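# Extract one tumbler from a spring dispenser, stand it upright

## Task

A spring-loaded cup dispenser (an upright tube fixed to the table) holds 4 tumblers upside down, pressed up against a rubber collar at its top. Take exactly one tumbler out and leave it standing open end up on an empty patch of table, with the remaining 3 still in the dispenser. The result must stay that way with no help from the robot. Finish by releasing the tumbler and moving the hand away.

## Robot and tools

Robot: one six-joint arm carrying a five-finger right hand. Joint ranges in rad: shoulder pan -3.142..3.142, shoulder lift and wrists 1-3 -6.283..6.283, elbow 0..3.142. Load limits in N m: pan and lift 287, elbow 130, each wrist 46.9. A held object's weight adds to these. Cameras: cam_head_left, cam_head_right, cam_wrist, each 504x504.

Scene frame: origin on the table top straight under the arm base, +z up, +y to the left when looking along +x. The state line reports the hand point in this frame: end_effector_position in metres, end_effector_quat_wxyz, plus linear (m/s) and angular (rad/s) velocity. The printed position gets less accurate at long reach.

Hand point: a point 0.05 m in front of the palm, where index pad and thumb tip meet in a pinch. Its own axes: +z along the straightened fingers, +y out of the palm, +x across the palm toward the little finger. Straight fingers extend 0.06-0.07 m past it along +z. Sideways the hand spans 0.08 m on the little-finger side and 0.02 m (thumb folded in front of the palm) up to 0.09 m on the thumb side. A wrist bracket on the little-finger side reaches 0.11 m across the palm and 0.03 m beyond the point along +y, and can collide. Rotating, especially about x or y, shifts the point slightly.

The row: every motion command is one list of 14 numbers, each in [-1, 1], in this order: dx, dy, dz, rx, ry, rz, little, ring, middle, index, thumb_bend, thumb_turn, force_limit, speed.
- dx..rz are an offset, not a pose, expressed in the hand point's own axes and measured from the hand point pose in the most recent result that printed it. Within one reply, later calls, and calls before any result showed it, measure from where the robot is when that action begins. 1.0 equals 0.6 m or 180 degrees; rx, ry, rz form a single rotation vector. All zeros means go back to that reference pose; it is not a pause.
- The six finger numbers are absolute motor targets: +1 open/straight, -1 fully curled. For thumb_turn, +1 is beside the palm and -1 in front of it, facing the fingers. A pinch is roughly index -0.22, thumb_bend -0.75, thumb_turn -0.57.
- force_limit: closing stops at a fingertip force rising linearly from about 0 N at -1 to 10 N at +1 (15 N for thumb motors). It never stops an opening motor.
- speed: -1 is nearly still, +1 full speed (whole travel in 0.6 s). Use -0.9 or lower for a soft grip, since fast fingers overshoot.

Tools:
- execute_actions {actions, pictures}: actions is an empty list (just report state, with images) or one item. An item with rows (1-15 rows) and steps (up to 15, default 15, minimum 12) plays one row per 1/30 s step, each row an offset from the same reference pose, repeating the last row if rows run out. An item with only steps (up to 300) is a wait counted from the previous result. pictures true adds images.
- move {target, speed, stop_force}: target is one 14-number row as above. The hand point follows a straight path to it lasting 0.5-10 s (cut off at 10 s), turning the short way. speed is m/s, 0.002-0.5, default 0.25; turning allows twice that in rad/s. The finger values are sent at the start. stop_force (13-80 N) ends the path once the wrist sensor feels that much extra push against the direction of travel for two steps; the hand then backs up two steps and holds. It is measured along the line to the target in the starting hand axes, so it is unreliable on rotating moves, and it is blind to contacts above the wrist. Omit it when pulling away from something you press on. The result adds a 'move:' line: done, off_target, moving, held, fault, or contact, plus limits (paced = pose clipped; held = some steps blocked) and the remaining distance to target.
- wait {seconds 0-10}: lets the simulation run with nothing new sent.
- zoom_image {camera, region [x0,y0,x1,y1]}: closer view, region at most 504x504 pixels, origin top-left.
- show_instructions {}: shows the reference pages.
- finished_scene {scene}: ends and grades the scene; irreversible.

Motion behaviour: each step the commanded pose is clipped to within 100 mm and 16 degrees of the measured pose; position wins over orientation when both can't be met. Commands lag about 0.17 s. After an action the arm only continues to the last clipped pose, so large moves may need follow-up. Twelve steps of each action run after its result is captured, while you reply.

Fingers: a motor starts only when its target changes by at least 0.01, then runs until it reaches the target or the force limit, and locks (holding at least 15 N). Resending the same values keeps a grip. To squeeze harder, raise force_limit and send a more-closed target; to loosen, send a more-open one. For a whole-hand wrap (objects 0.035-0.08 m across), turn the thumb in front of the palm before reaching. Result fields hand_measured, hand_stopped_by (moving, target, force, stalled, fault), hand_load_n (positive = pushed open) follow motor order; a lost grip shows as loads dropping near 0.

Other result lines: 'pose unreachable' and HELD mark commands altered or withheld by the clearance check; 'Hand target' shows where the hand point is being driven; Wrist force/torque in the hand's own axes (offset up to about 5.5 N, noise up to 3.4 N, saturates near 100 N; 'no reading' is harmless); MOTOR HOT from 70 °C, with brakes applied at 85 °C.

Avoid: the stiff arm faults (10 s stop, rest of call dropped) if a joint hits its load limit or any contact reaches 150 N, so approach firm surfaces slowly and don't aim past them. Don't drop, slam or shove objects, and never knock anything off the table. Loose objects may get occasional small nudges.

Each tool is called as name(argument=value, ...) on one line, values as JSON.

Reference images:

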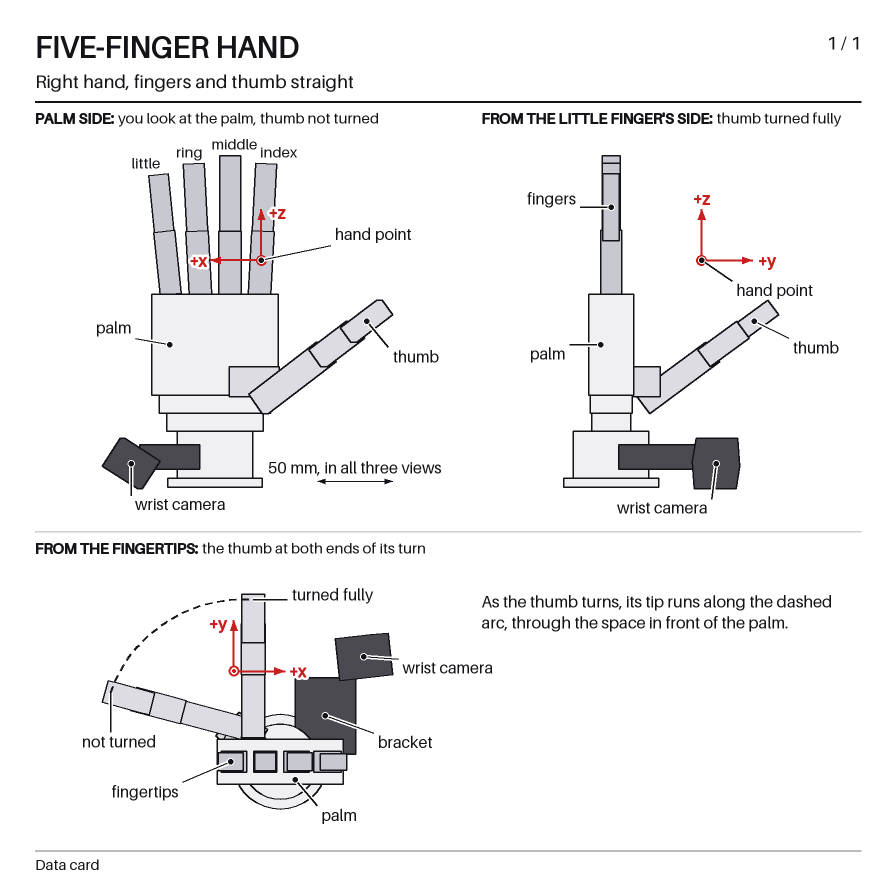

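## Session

execute_actions(actions=[])

Scene clock: 0.00 s of 6600.00 s.
end_effector_position=(+0.5550, +0.3182, +0.2554) hand_measured=(+1.000, +1.000, +1.000, +1.000, +1.000, +1.000) hand_load_n=(+0.0, +0.0, +0.0, +0.0, +0.0, +0.0) hand_stopped_by=(target, target, target, target, target, target) hand_force_limit=0.00 hand_speed=-0.80 end_effector_quat_wxyz=(-0.448, +0.087, +0.702, +0.546) end_effector_velocity=(-0.000, +0.000, -0.000) end_effector_angular_velocity=(+0.000, -0.001, +0.001)
Joint positions: [-0.228 -0.821  2.032  1.945  0.753 -2.354]
Joint velocities: [ 0.001  0.    -0.001 -0.001  0.001 -0.   ]
Wrist force (N, on the end effector, along its own x y z axes, offset not removed): no reading
Wrist torque (N m, same axes, about the end effector's origin, offset not removed): no reading
Hand target: +0.555, +0.318, +0.255; -0.448, +0.087, +0.702, +0.546

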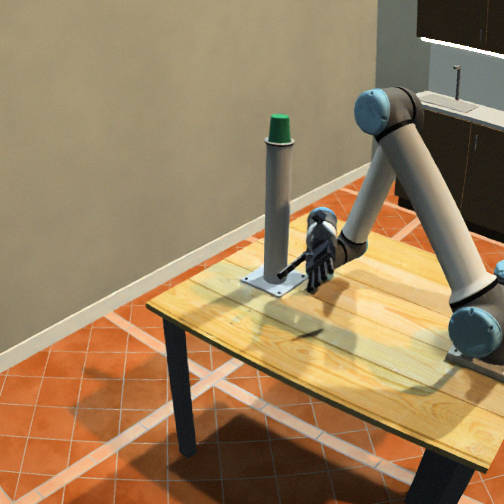

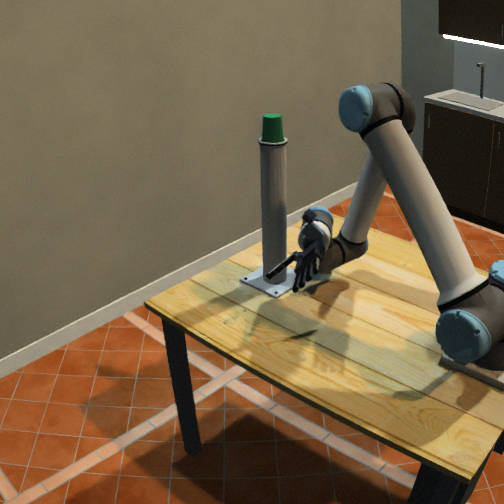

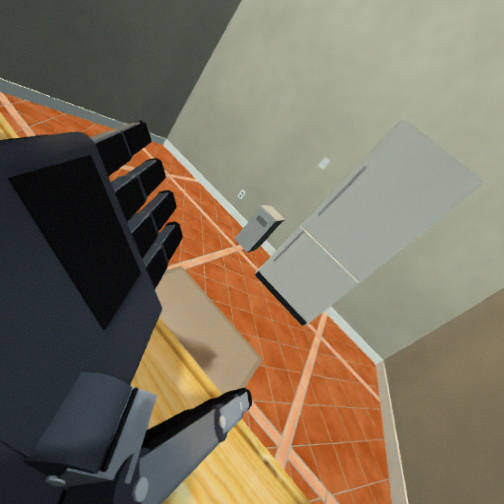

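zoom_image(camera="cam_head_left", region=[220, 90, 400, 310])

zoom_image(camera="cam_head_left", region=[380, 230, 504, 400])

Region (220, 90, 400, 310) of cam_head_left's 504x504 image, scaled by 2.291, with more detail than that image has; it fills the left 412 columns of this view, and the rest is white.

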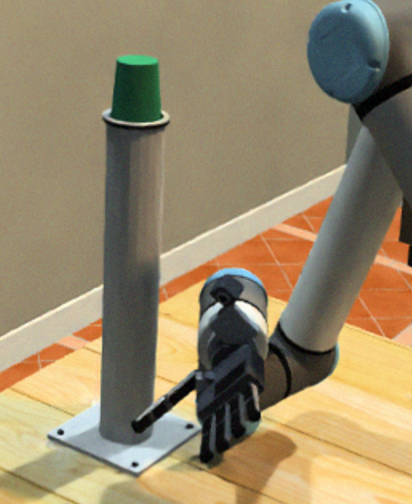

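Region (380, 230, 504, 400) of cam_head_left's 504x504 image, scaled by 2.965, with more detail than that image has; it fills the left 368 columns of this view, and the rest is white.

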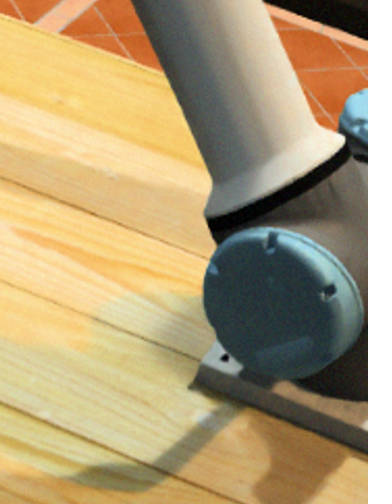

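move(target=[0.483,0.459,0,-0.245,0.259,0.351,1,1,1,1,1,-1,0,0.5], speed=0.4)

move(target=[0,0,0,-0.245,0.259,0.351,1,1,1,1,1,-1,0,0.5], speed=0.4)

Scene clock: 6.63 s of 6600.00 s.
end_effector_position=(+0.5543, +0.3189, +0.6551) hand_measured=(+1.000, +1.000, +1.000, +1.000, +1.000, -1.000) hand_load_n=(+0.0, +0.0, +0.0, +0.0, +0.0, +0.0) hand_stopped_by=(target, target, target, target, target, target) hand_force_limit=0.00 hand_speed=0.50 end_effector_quat_wxyz=(+0.815, -0.366, -0.101, -0.438) end_effector_velocity=(+0.001, +0.000, +0.001) end_effector_angular_velocity=(+0.002, +0.007, -0.006)
Joint positions: [-0.222 -1.836  2.347  4.241  0.809 -2.39 ]
Joint velocities: [ 0.001 -0.006 -0.002  0.022  0.001 -0.009]
Wrist force (N, on the end effector, along its own x y z axes, offset not removed): [-1.6 1.0 0.0]
Wrist torque (N m, same axes, about the end effector's origin, offset not removed): [0.24 0.28 -0.07]
Hand target: +0.554, +0.319, +0.655; +0.815, -0.366, -0.100, -0.438
Off the commanded pose: 0.000 m, 0 deg.
Kept back: nothing.
After step 90, 1.00 s passed at rest.
move: done

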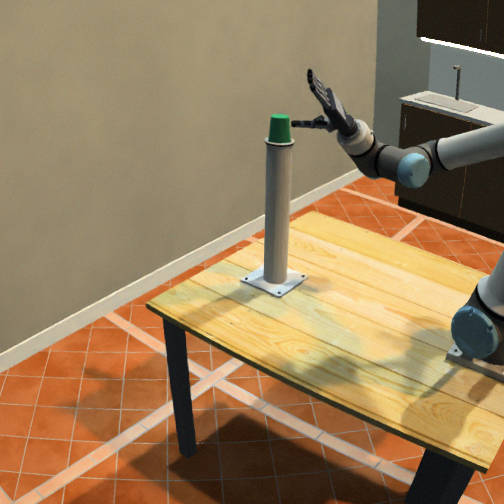

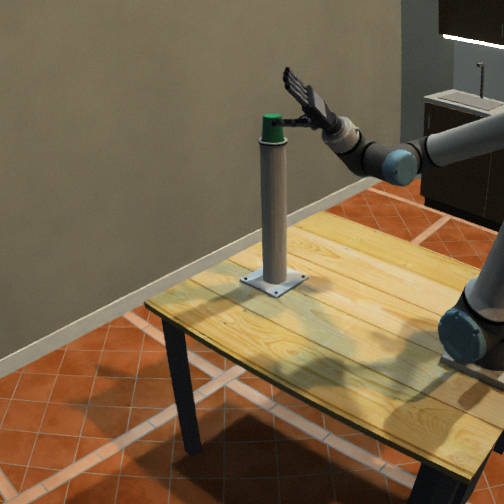

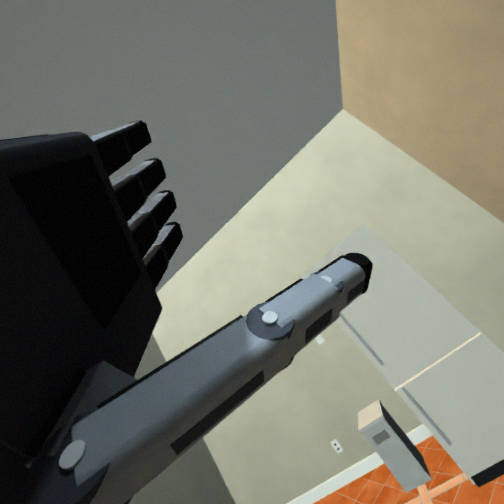

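Scene clock: 9.13 s of 6600.00 s.
end_effector_position=(+0.5539, +0.3191, +0.6549) hand_measured=(+1.000, +1.000, +1.000, +1.000, +1.000, -1.000) hand_load_n=(+0.0, +0.0, +0.0, +0.0, +0.0, +0.0) hand_stopped_by=(target, target, target, target, target, target) hand_force_limit=0.00 hand_speed=0.50 end_effector_quat_wxyz=(+0.710, -0.427, +0.555, -0.073) end_effector_velocity=(+0.000, -0.000, -0.000) end_effector_angular_velocity=(+0.002, +0.008, -0.000)
Joint positions: [-0.215 -1.978  1.939  6.283  0.842 -2.292]
Joint velocities: [-0.     0.002 -0.003  0.008 -0.     0.001]
Wrist force (N, on the end effector, along its own x y z axes, offset not removed): [0.2 3.3 -0.2]
Wrist torque (N m, same axes, about the end effector's origin, offset not removed): [0.54 0.05 0.13]
Hand target: +0.554, +0.319, +0.655; +0.710, -0.427, +0.555, -0.073
Off the commanded pose: 0.000 m, 1 deg.
joint sent to its limit — the command would take joint 4 (wrist 1) past its upper limit, so that joint was sent only as far as its limit.
Kept back: nothing.
move: done

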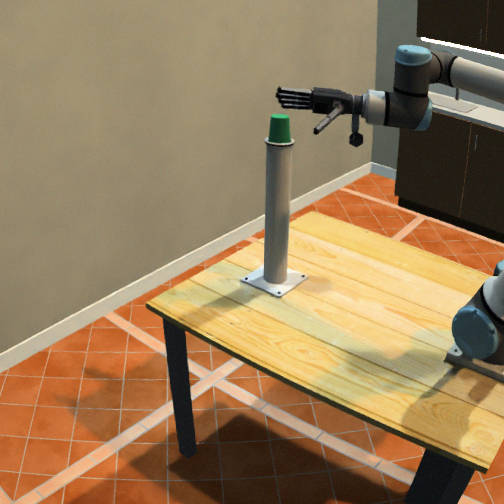

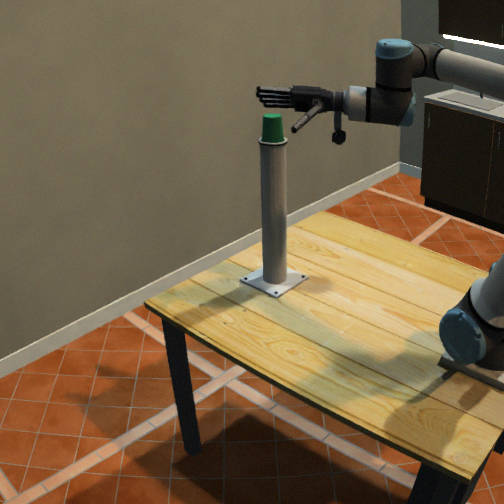

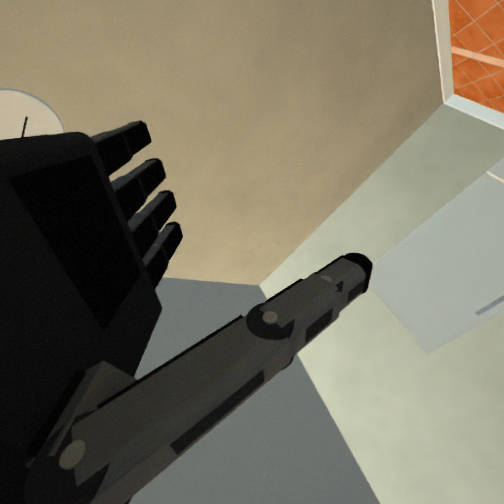

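move(target=[0.477,-0.133,-0.177,0.165,0.0726,0.2336,1,1,1,1,1,-1,0,0.5], speed=0.35)

Scene clock: 12.20 s of 6600.00 s.
end_effector_position=(+0.5997, +0.0483, +0.4999) hand_measured=(+1.000, +1.000, +1.000, +1.000, +1.000, -1.000) hand_load_n=(+0.0, +0.0, +0.0, +0.0, +0.0, +0.0) hand_stopped_by=(target, target, target, target, target, target) hand_force_limit=0.00 hand_speed=0.50 end_effector_quat_wxyz=(+0.706, -0.001, +0.708, -0.000) end_effector_velocity=(+0.000, -0.000, -0.001) end_effector_angular_velocity=(+0.005, +0.003, -0.001)
Joint positions: [-0.649 -2.016  2.316  5.981  0.959 -1.555]
Joint velocities: [-0.001  0.001  0.001  0.001 -0.     0.003]
Wrist force (N, on the end effector, along its own x y z axes, offset not removed): [-0.9 2.4 0.7]
Wrist torque (N m, same axes, about the end effector's origin, offset not removed): [0.35 0.16 0.01]
Hand target: +0.600, +0.048, +0.500; +0.706, -0.001, +0.708, -0.000
Off the commanded pose: 0.001 m, 0 deg.
Kept back: nothing.
move: done

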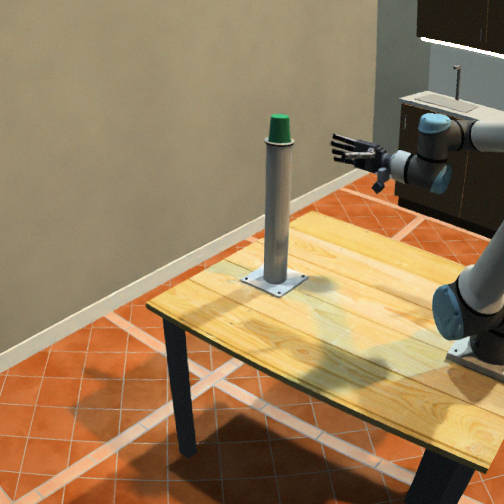

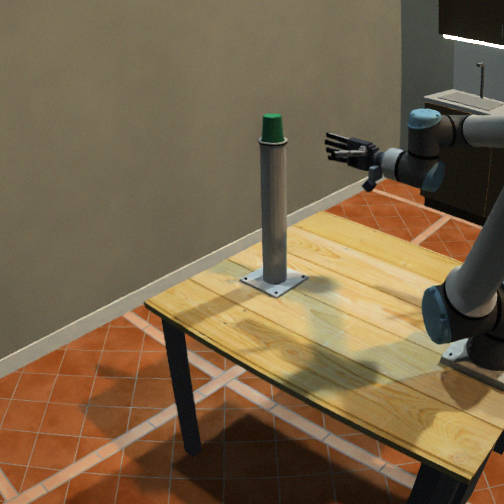

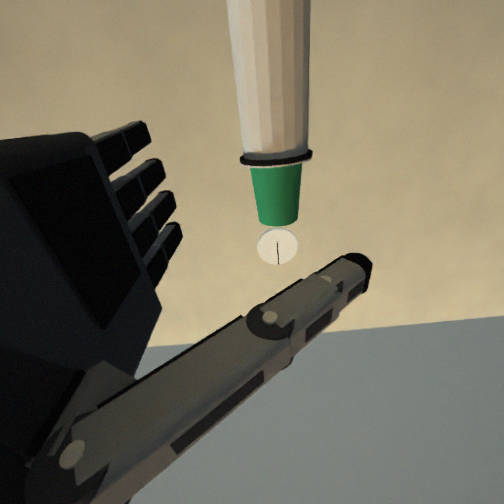

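move(target=[-0.07,0,0.2,0,0,0,1,1,1,1,1,-1,0,0.5])

Scene clock: 14.50 s of 6600.00 s.
end_effector_position=(+0.7197, +0.0482, +0.5417) hand_measured=(+1.000, +1.000, +1.000, +1.000, +1.000, -1.000) hand_load_n=(+0.0, +0.0, +0.0, +0.0, +0.0, +0.0) hand_stopped_by=(target, target, target, target, target, target) hand_force_limit=0.00 hand_speed=0.50 end_effector_quat_wxyz=(+0.706, -0.001, +0.708, -0.000) end_effector_velocity=(+0.001, +0.001, -0.001) end_effector_angular_velocity=(-0.000, +0.002, +0.001)
Joint positions: [-0.479 -1.782  2.09   5.974  1.13  -1.555]
Joint velocities: [ 0.002  0.002 -0.002  0.001  0.002 -0.001]
Wrist force (N, on the end effector, along its own x y z axes, offset not removed): [-0.4 1.8 0.2]
Wrist torque (N m, same axes, about the end effector's origin, offset not removed): [0.33 0.04 0.03]
Hand target: +0.720, +0.048, +0.542; +0.706, -0.001, +0.708, -0.000
Off the commanded pose: 0.000 m, 0 deg.
Kept back: nothing.
move: done

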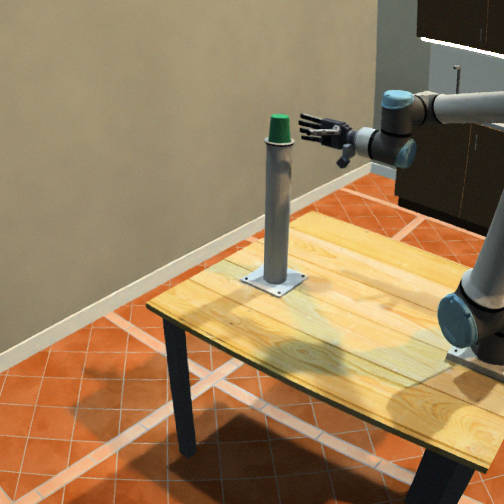

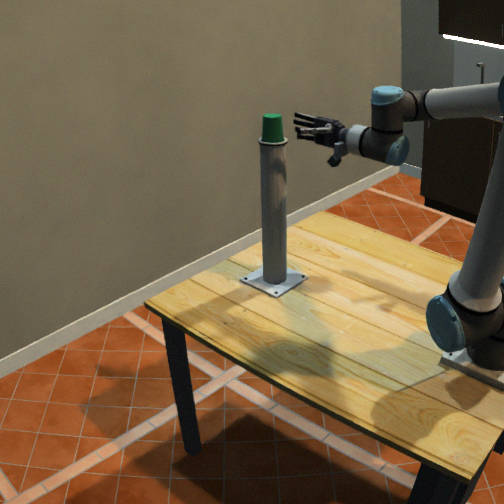

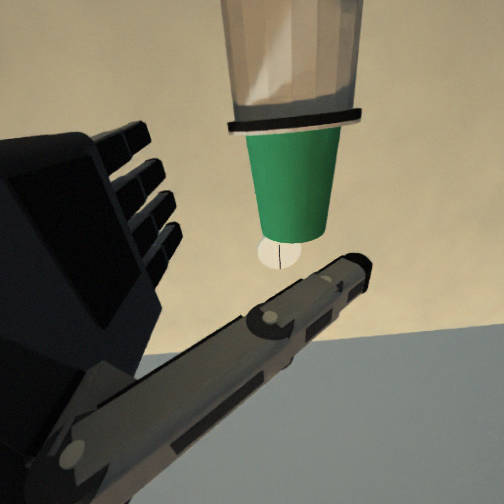

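move(target=[0.02,0.05,0.02,0,0,0,1,1,1,1,1,-1,0,0.5], speed=0.08)

zoom_image(camera="cam_head_left", region=[250, 90, 370, 190])

Scene clock: 16.67 s of 6600.00 s.
end_effector_position=(+0.7317, +0.0781, +0.5297) hand_measured=(+1.000, +1.000, +1.000, +1.000, +1.000, -1.000) hand_load_n=(+0.0, +0.0, +0.0, +0.0, +0.0, +0.0) hand_stopped_by=(target, target, target, target, target, target) hand_force_limit=0.00 hand_speed=0.50 end_effector_quat_wxyz=(+0.706, -0.001, +0.708, -0.000) end_effector_velocity=(+0.001, +0.001, +0.001) end_effector_angular_velocity=(-0.001, -0.002, +0.000)
Joint positions: [-0.402 -1.752  2.088  5.946  1.206 -1.556]
Joint velocities: [ 0.003  0.002 -0.003 -0.001  0.003 -0.001]
Wrist force (N, on the end effector, along its own x y z axes, offset not removed): [-0.5 2.3 0.2]
Wrist torque (N m, same axes, about the end effector's origin, offset not removed): [0.30 0.14 0.01]
Hand target: +0.732, +0.078, +0.530; +0.706, -0.001, +0.708, -0.000
Off the commanded pose: 0.000 m, 0 deg.
Kept back: nothing.
move: done

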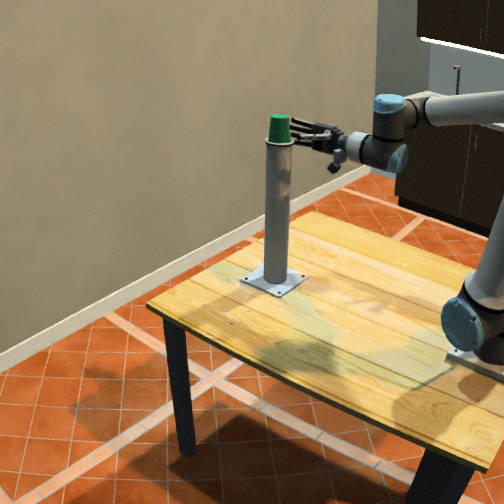

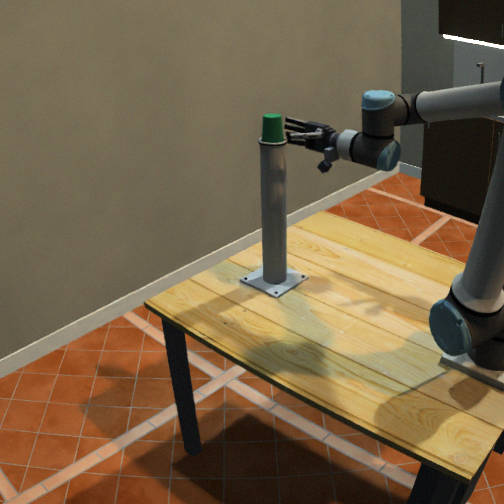

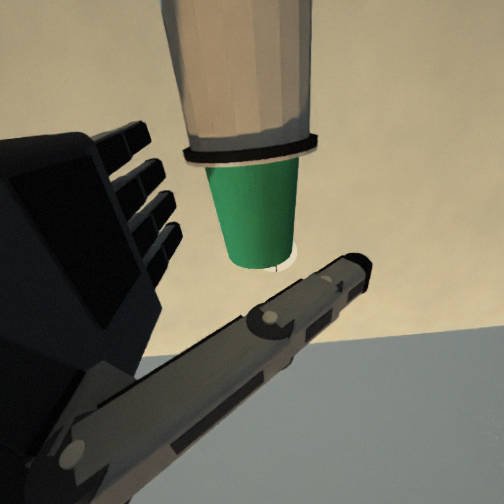

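Region (250, 90, 370, 190) of cam_head_left's 504x504 image, scaled by 4.200, with more detail than that image has.

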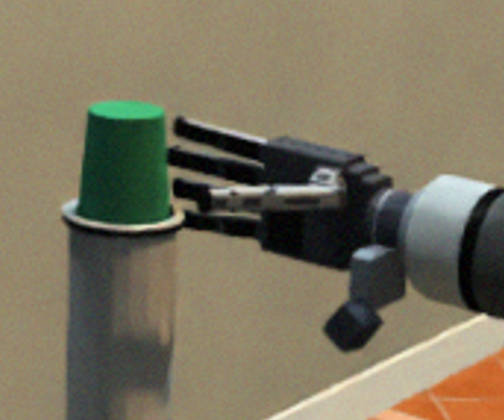

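move(target=[-0.013,0.01,0.09,0,0,0,1,1,1,1,1,-1,0,0.5], speed=0.05, stop_force=15)

zoom_image(camera="cam_head_left", region=[250, 90, 370, 190])

Scene clock: 18.83 s of 6600.00 s.
end_effector_position=(+0.7855, +0.0841, +0.5374) hand_measured=(+1.000, +1.000, +1.000, +1.000, +1.000, -1.000) hand_load_n=(+0.0, +0.0, +0.0, +0.0, +0.0, +0.0) hand_stopped_by=(target, target, target, target, target, target) hand_force_limit=0.00 hand_speed=0.50 end_effector_quat_wxyz=(+0.706, -0.001, +0.708, -0.000) end_effector_velocity=(+0.001, +0.000, -0.000) end_effector_angular_velocity=(+0.000, +0.001, +0.001)
Joint positions: [-0.351 -1.657  1.993  5.946  1.257 -1.556]
Joint velocities: [ 0.001  0.002 -0.002  0.001  0.    -0.   ]
Wrist force (N, on the end effector, along its own x y z axes, offset not removed): [0.3 0.3 0.2]
Wrist torque (N m, same axes, about the end effector's origin, offset not removed): [0.02 -0.02 0.01]
Hand target: +0.786, +0.084, +0.537; +0.706, -0.001, +0.708, -0.000
Off the commanded pose: 0.000 m, 0 deg.
Kept back: nothing.
move: done

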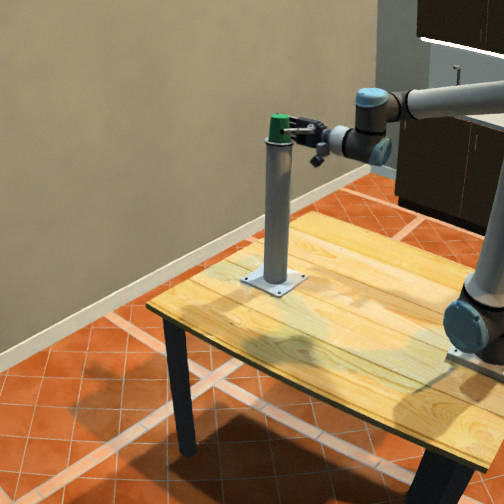

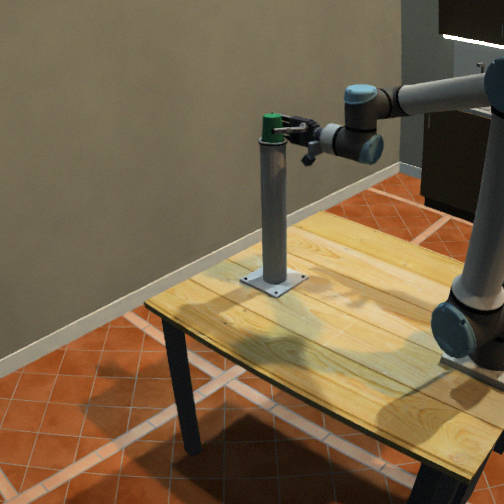

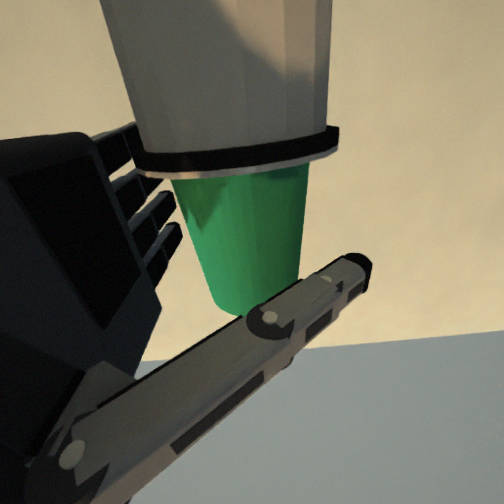

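Region (250, 90, 370, 190) of cam_head_left's 504x504 image, scaled by 4.200, with more detail than that image has.

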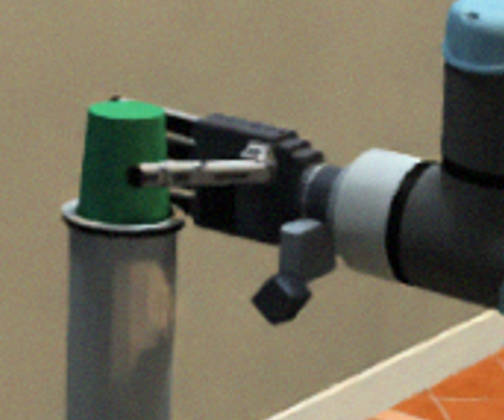

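move(target=[0,0.008,0.035,0,0,0,1,1,1,1,1,-1,0,0.5], speed=0.02, stop_force=13)

zoom_image(camera="cam_head_left", region=[250, 90, 370, 190])

Scene clock: 20.73 s of 6600.00 s.
end_effector_position=(+0.8060, +0.0887, +0.5374) hand_measured=(+1.000, +1.000, +1.000, +1.000, +1.000, -1.000) hand_load_n=(+0.0, +0.0, +0.0, +0.0, +0.0, +0.0) hand_stopped_by=(target, target, target, target, target, target) hand_force_limit=0.00 hand_speed=0.50 end_effector_quat_wxyz=(+0.706, -0.001, +0.708, -0.000) end_effector_velocity=(-0.002, +0.000, -0.000) end_effector_angular_velocity=(-0.000, +0.001, +0.001)
Joint positions: [-0.33  -1.621  1.959  5.944  1.278 -1.556]
Joint velocities: [-0.001 -0.003  0.003  0.001 -0.003 -0.001]
Wrist force (N, on the end effector, along its own x y z axes, offset not removed): [1.3 -19.1 -7.3]
Wrist torque (N m, same axes, about the end effector's origin, offset not removed): [0.12 0.45 -1.07]
Hand target: +0.806, +0.089, +0.537; +0.706, -0.001, +0.708, -0.000
Off the commanded pose: 0.001 m, 0 deg.
Kept back: nothing.
move: contact

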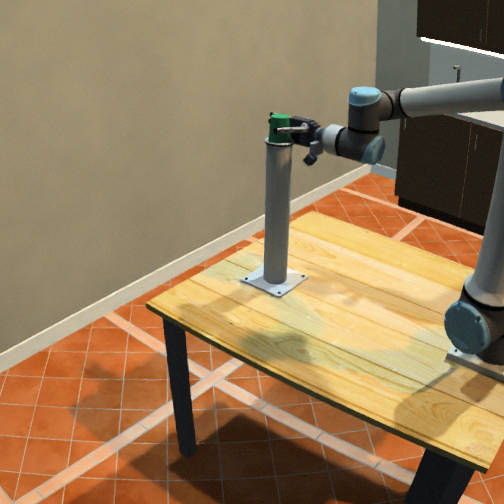

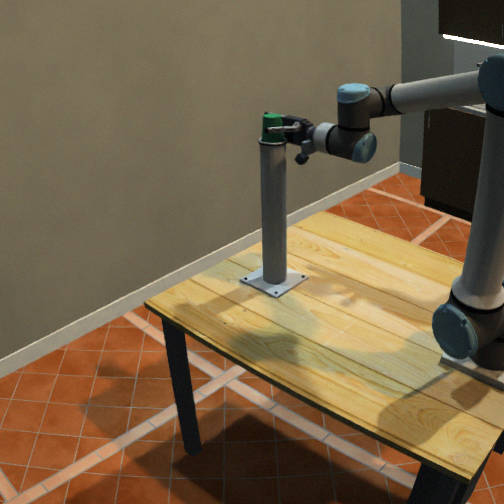

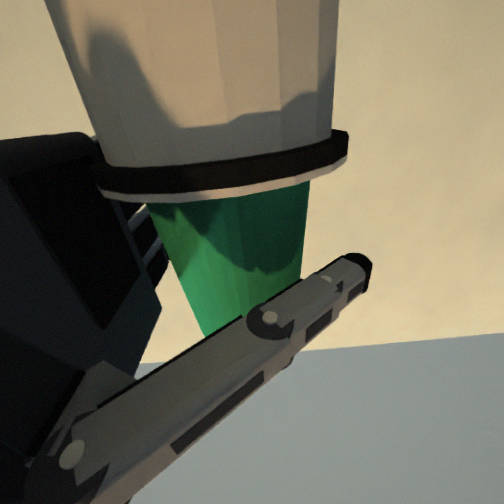

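Region (250, 90, 370, 190) of cam_head_left's 504x504 image, scaled by 4.200, with more detail than that image has.

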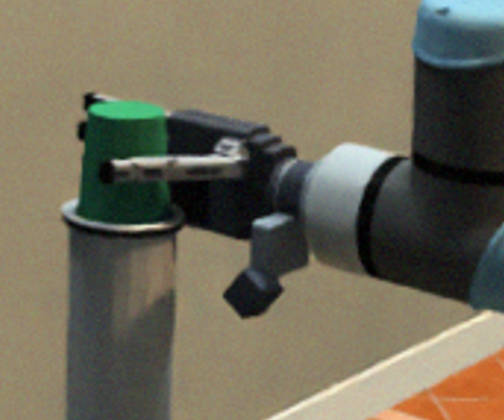

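move(target=[-0.015,-0.01,0,0,0,0,1,1,1,1,1,-1,0,0.5], speed=0.03)

move(target=[0,0,0.022,0,0,0,1,1,1,1,1,-1,0,0.5], speed=0.015, stop_force=13)

move(target=[0,0,0,0,0,0,1,-1,-1,-1,-1,-1,1,-0.5])

zoom_image(camera="cam_head_left", region=[250, 90, 370, 190])

Scene clock: 22.30 s of 6600.00 s.
end_effector_position=(+0.8060, +0.0827, +0.5462) hand_measured=(+1.000, +1.000, +1.000, +1.000, +1.000, -1.000) hand_load_n=(+0.0, +0.0, +0.0, +0.0, +0.0, +0.0) hand_stopped_by=(target, target, target, target, target, target) hand_force_limit=0.00 hand_speed=0.50 end_effector_quat_wxyz=(+0.707, -0.001, +0.708, -0.000) end_effector_velocity=(+0.000, +0.000, +0.001) end_effector_angular_velocity=(-0.001, +0.001, +0.001)
Joint positions: [-0.342 -1.626  1.948  5.96   1.267 -1.556]
Joint velocities: [-0.     0.    -0.003  0.003 -0.002 -0.001]
Wrist force (N, on the end effector, along its own x y z axes, offset not removed): [0.6 3.7 -1.2]
Wrist torque (N m, same axes, about the end effector's origin, offset not removed): [0.71 0.02 0.17]
Hand target: +0.806, +0.083, +0.546; +0.706, -0.001, +0.708, -0.000
Off the commanded pose: 0.000 m, 0 deg.
Kept back: nothing.
move: done

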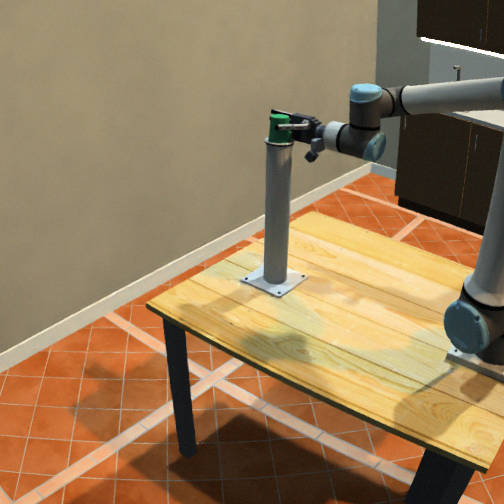

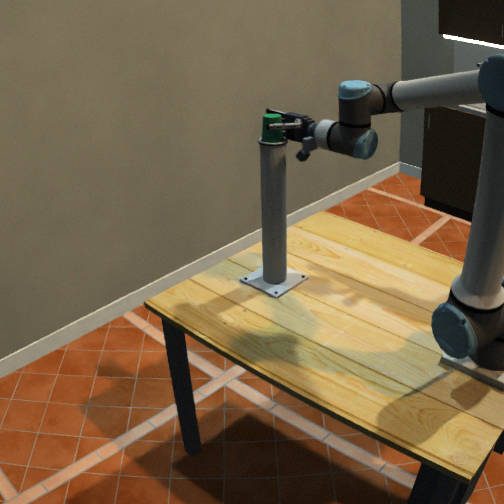

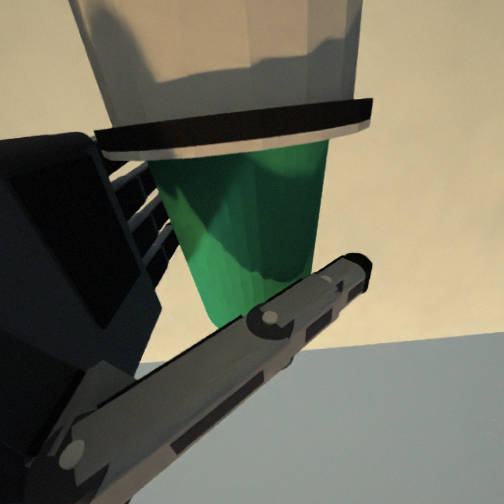

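Scene clock: 23.43 s of 6600.00 s.
end_effector_position=(+0.8191, +0.0827, +0.5462) hand_measured=(+1.000, +1.000, +1.000, +1.000, +1.000, -1.000) hand_load_n=(+0.0, +0.0, +0.0, +0.0, +0.5, +2.5) hand_stopped_by=(target, target, target, target, target, target) hand_force_limit=0.00 hand_speed=0.50 end_effector_quat_wxyz=(+0.707, -0.001, +0.708, -0.000) end_effector_velocity=(+0.002, -0.000, -0.000) end_effector_angular_velocity=(-0.000, -0.001, -0.001)
Joint positions: [-0.334 -1.603  1.926  5.959  1.274 -1.556]
Joint velocities: [ 0.002  0.003 -0.002 -0.002  0.003  0.   ]
Wrist force (N, on the end effector, along its own x y z axes, offset not removed): [-2.0 3.4 -6.2]
Wrist torque (N m, same axes, about the end effector's origin, offset not removed): [0.39 0.23 0.13]
Hand target: +0.819, +0.083, +0.546; +0.707, -0.001, +0.708, -0.000
Off the commanded pose: 0.000 m, 0 deg.
Kept back: nothing.
move: done

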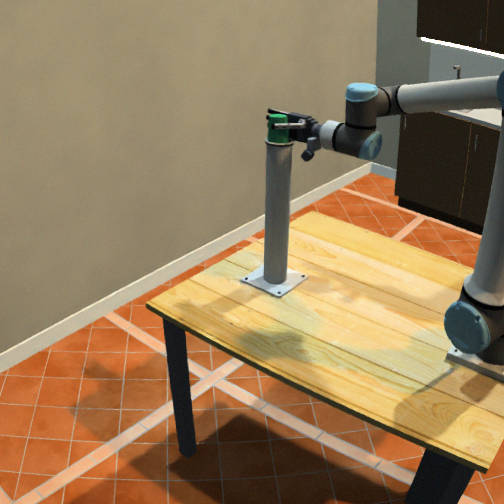

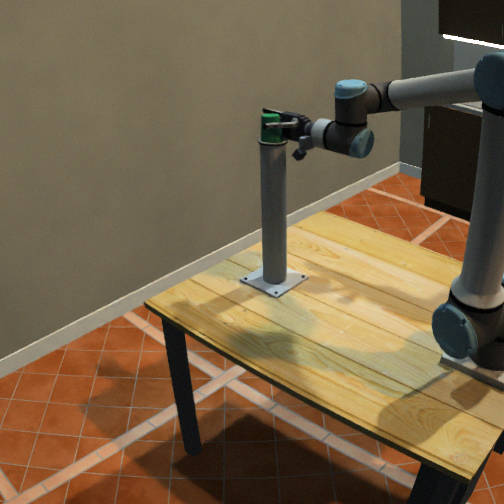

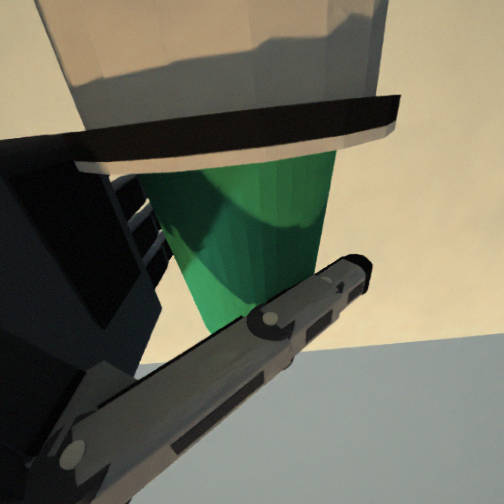

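Scene clock: 25.07 s of 6600.00 s.
end_effector_position=(+0.8191, +0.0828, +0.5462) hand_measured=(+1.000, -0.108, -0.112, -0.104, +0.696, -1.000) hand_load_n=(+0.0, +10.5, +12.0, +9.0, +22.5, +6.0) hand_stopped_by=(target, force, force, force, force, target) hand_force_limit=1.00 hand_speed=-0.50 end_effector_quat_wxyz=(+0.707, -0.001, +0.708, -0.000) end_effector_velocity=(-0.000, +0.000, +0.000) end_effector_angular_velocity=(-0.000, +0.000, -0.000)
Joint positions: [-0.334 -1.603  1.926  5.959  1.275 -1.556]
Joint velocities: [ 0. -0. -0.  0.  0. -0.]
Wrist force (N, on the end effector, along its own x y z axes, offset not removed): [-1.8 6.3 -4.3]
Wrist torque (N m, same axes, about the end effector's origin, offset not removed): [0.35 -0.22 0.21]
Hand target: +0.819, +0.083, +0.546; +0.707, -0.001, +0.708, -0.000
Off the commanded pose: 0.000 m, 0 deg.
Kept back: nothing.
move: done

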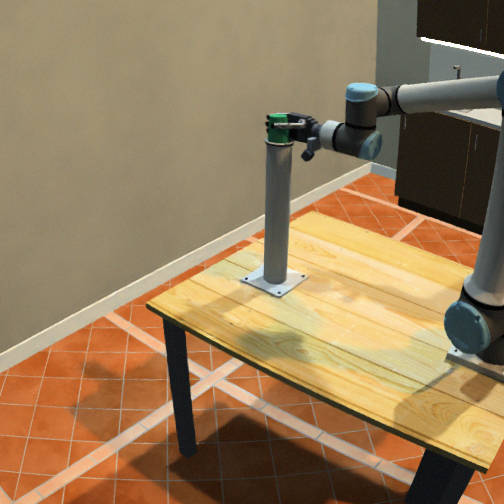

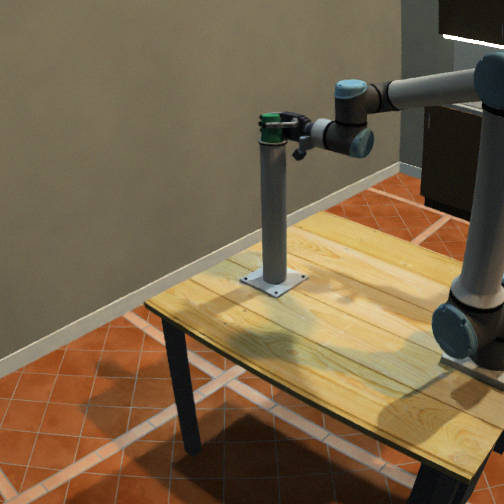

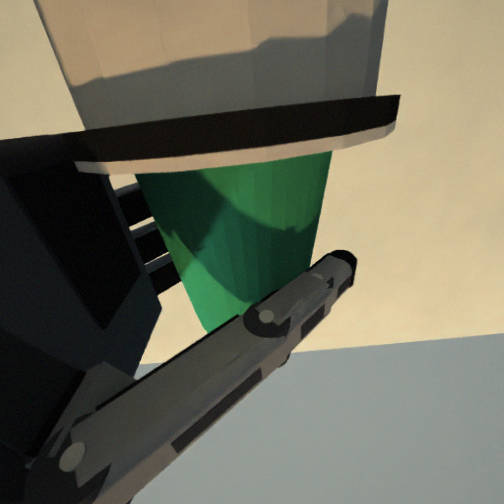

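Region (250, 90, 370, 190) of cam_head_left's 504x504 image, scaled by 4.200, with more detail than that image has.

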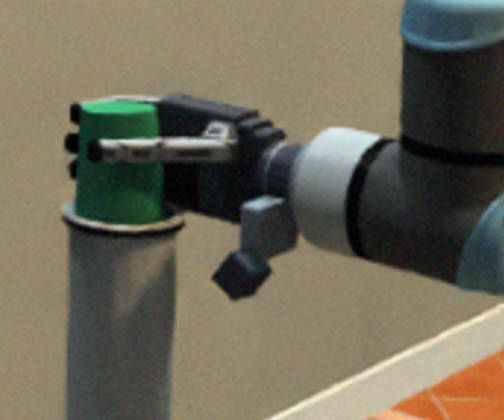

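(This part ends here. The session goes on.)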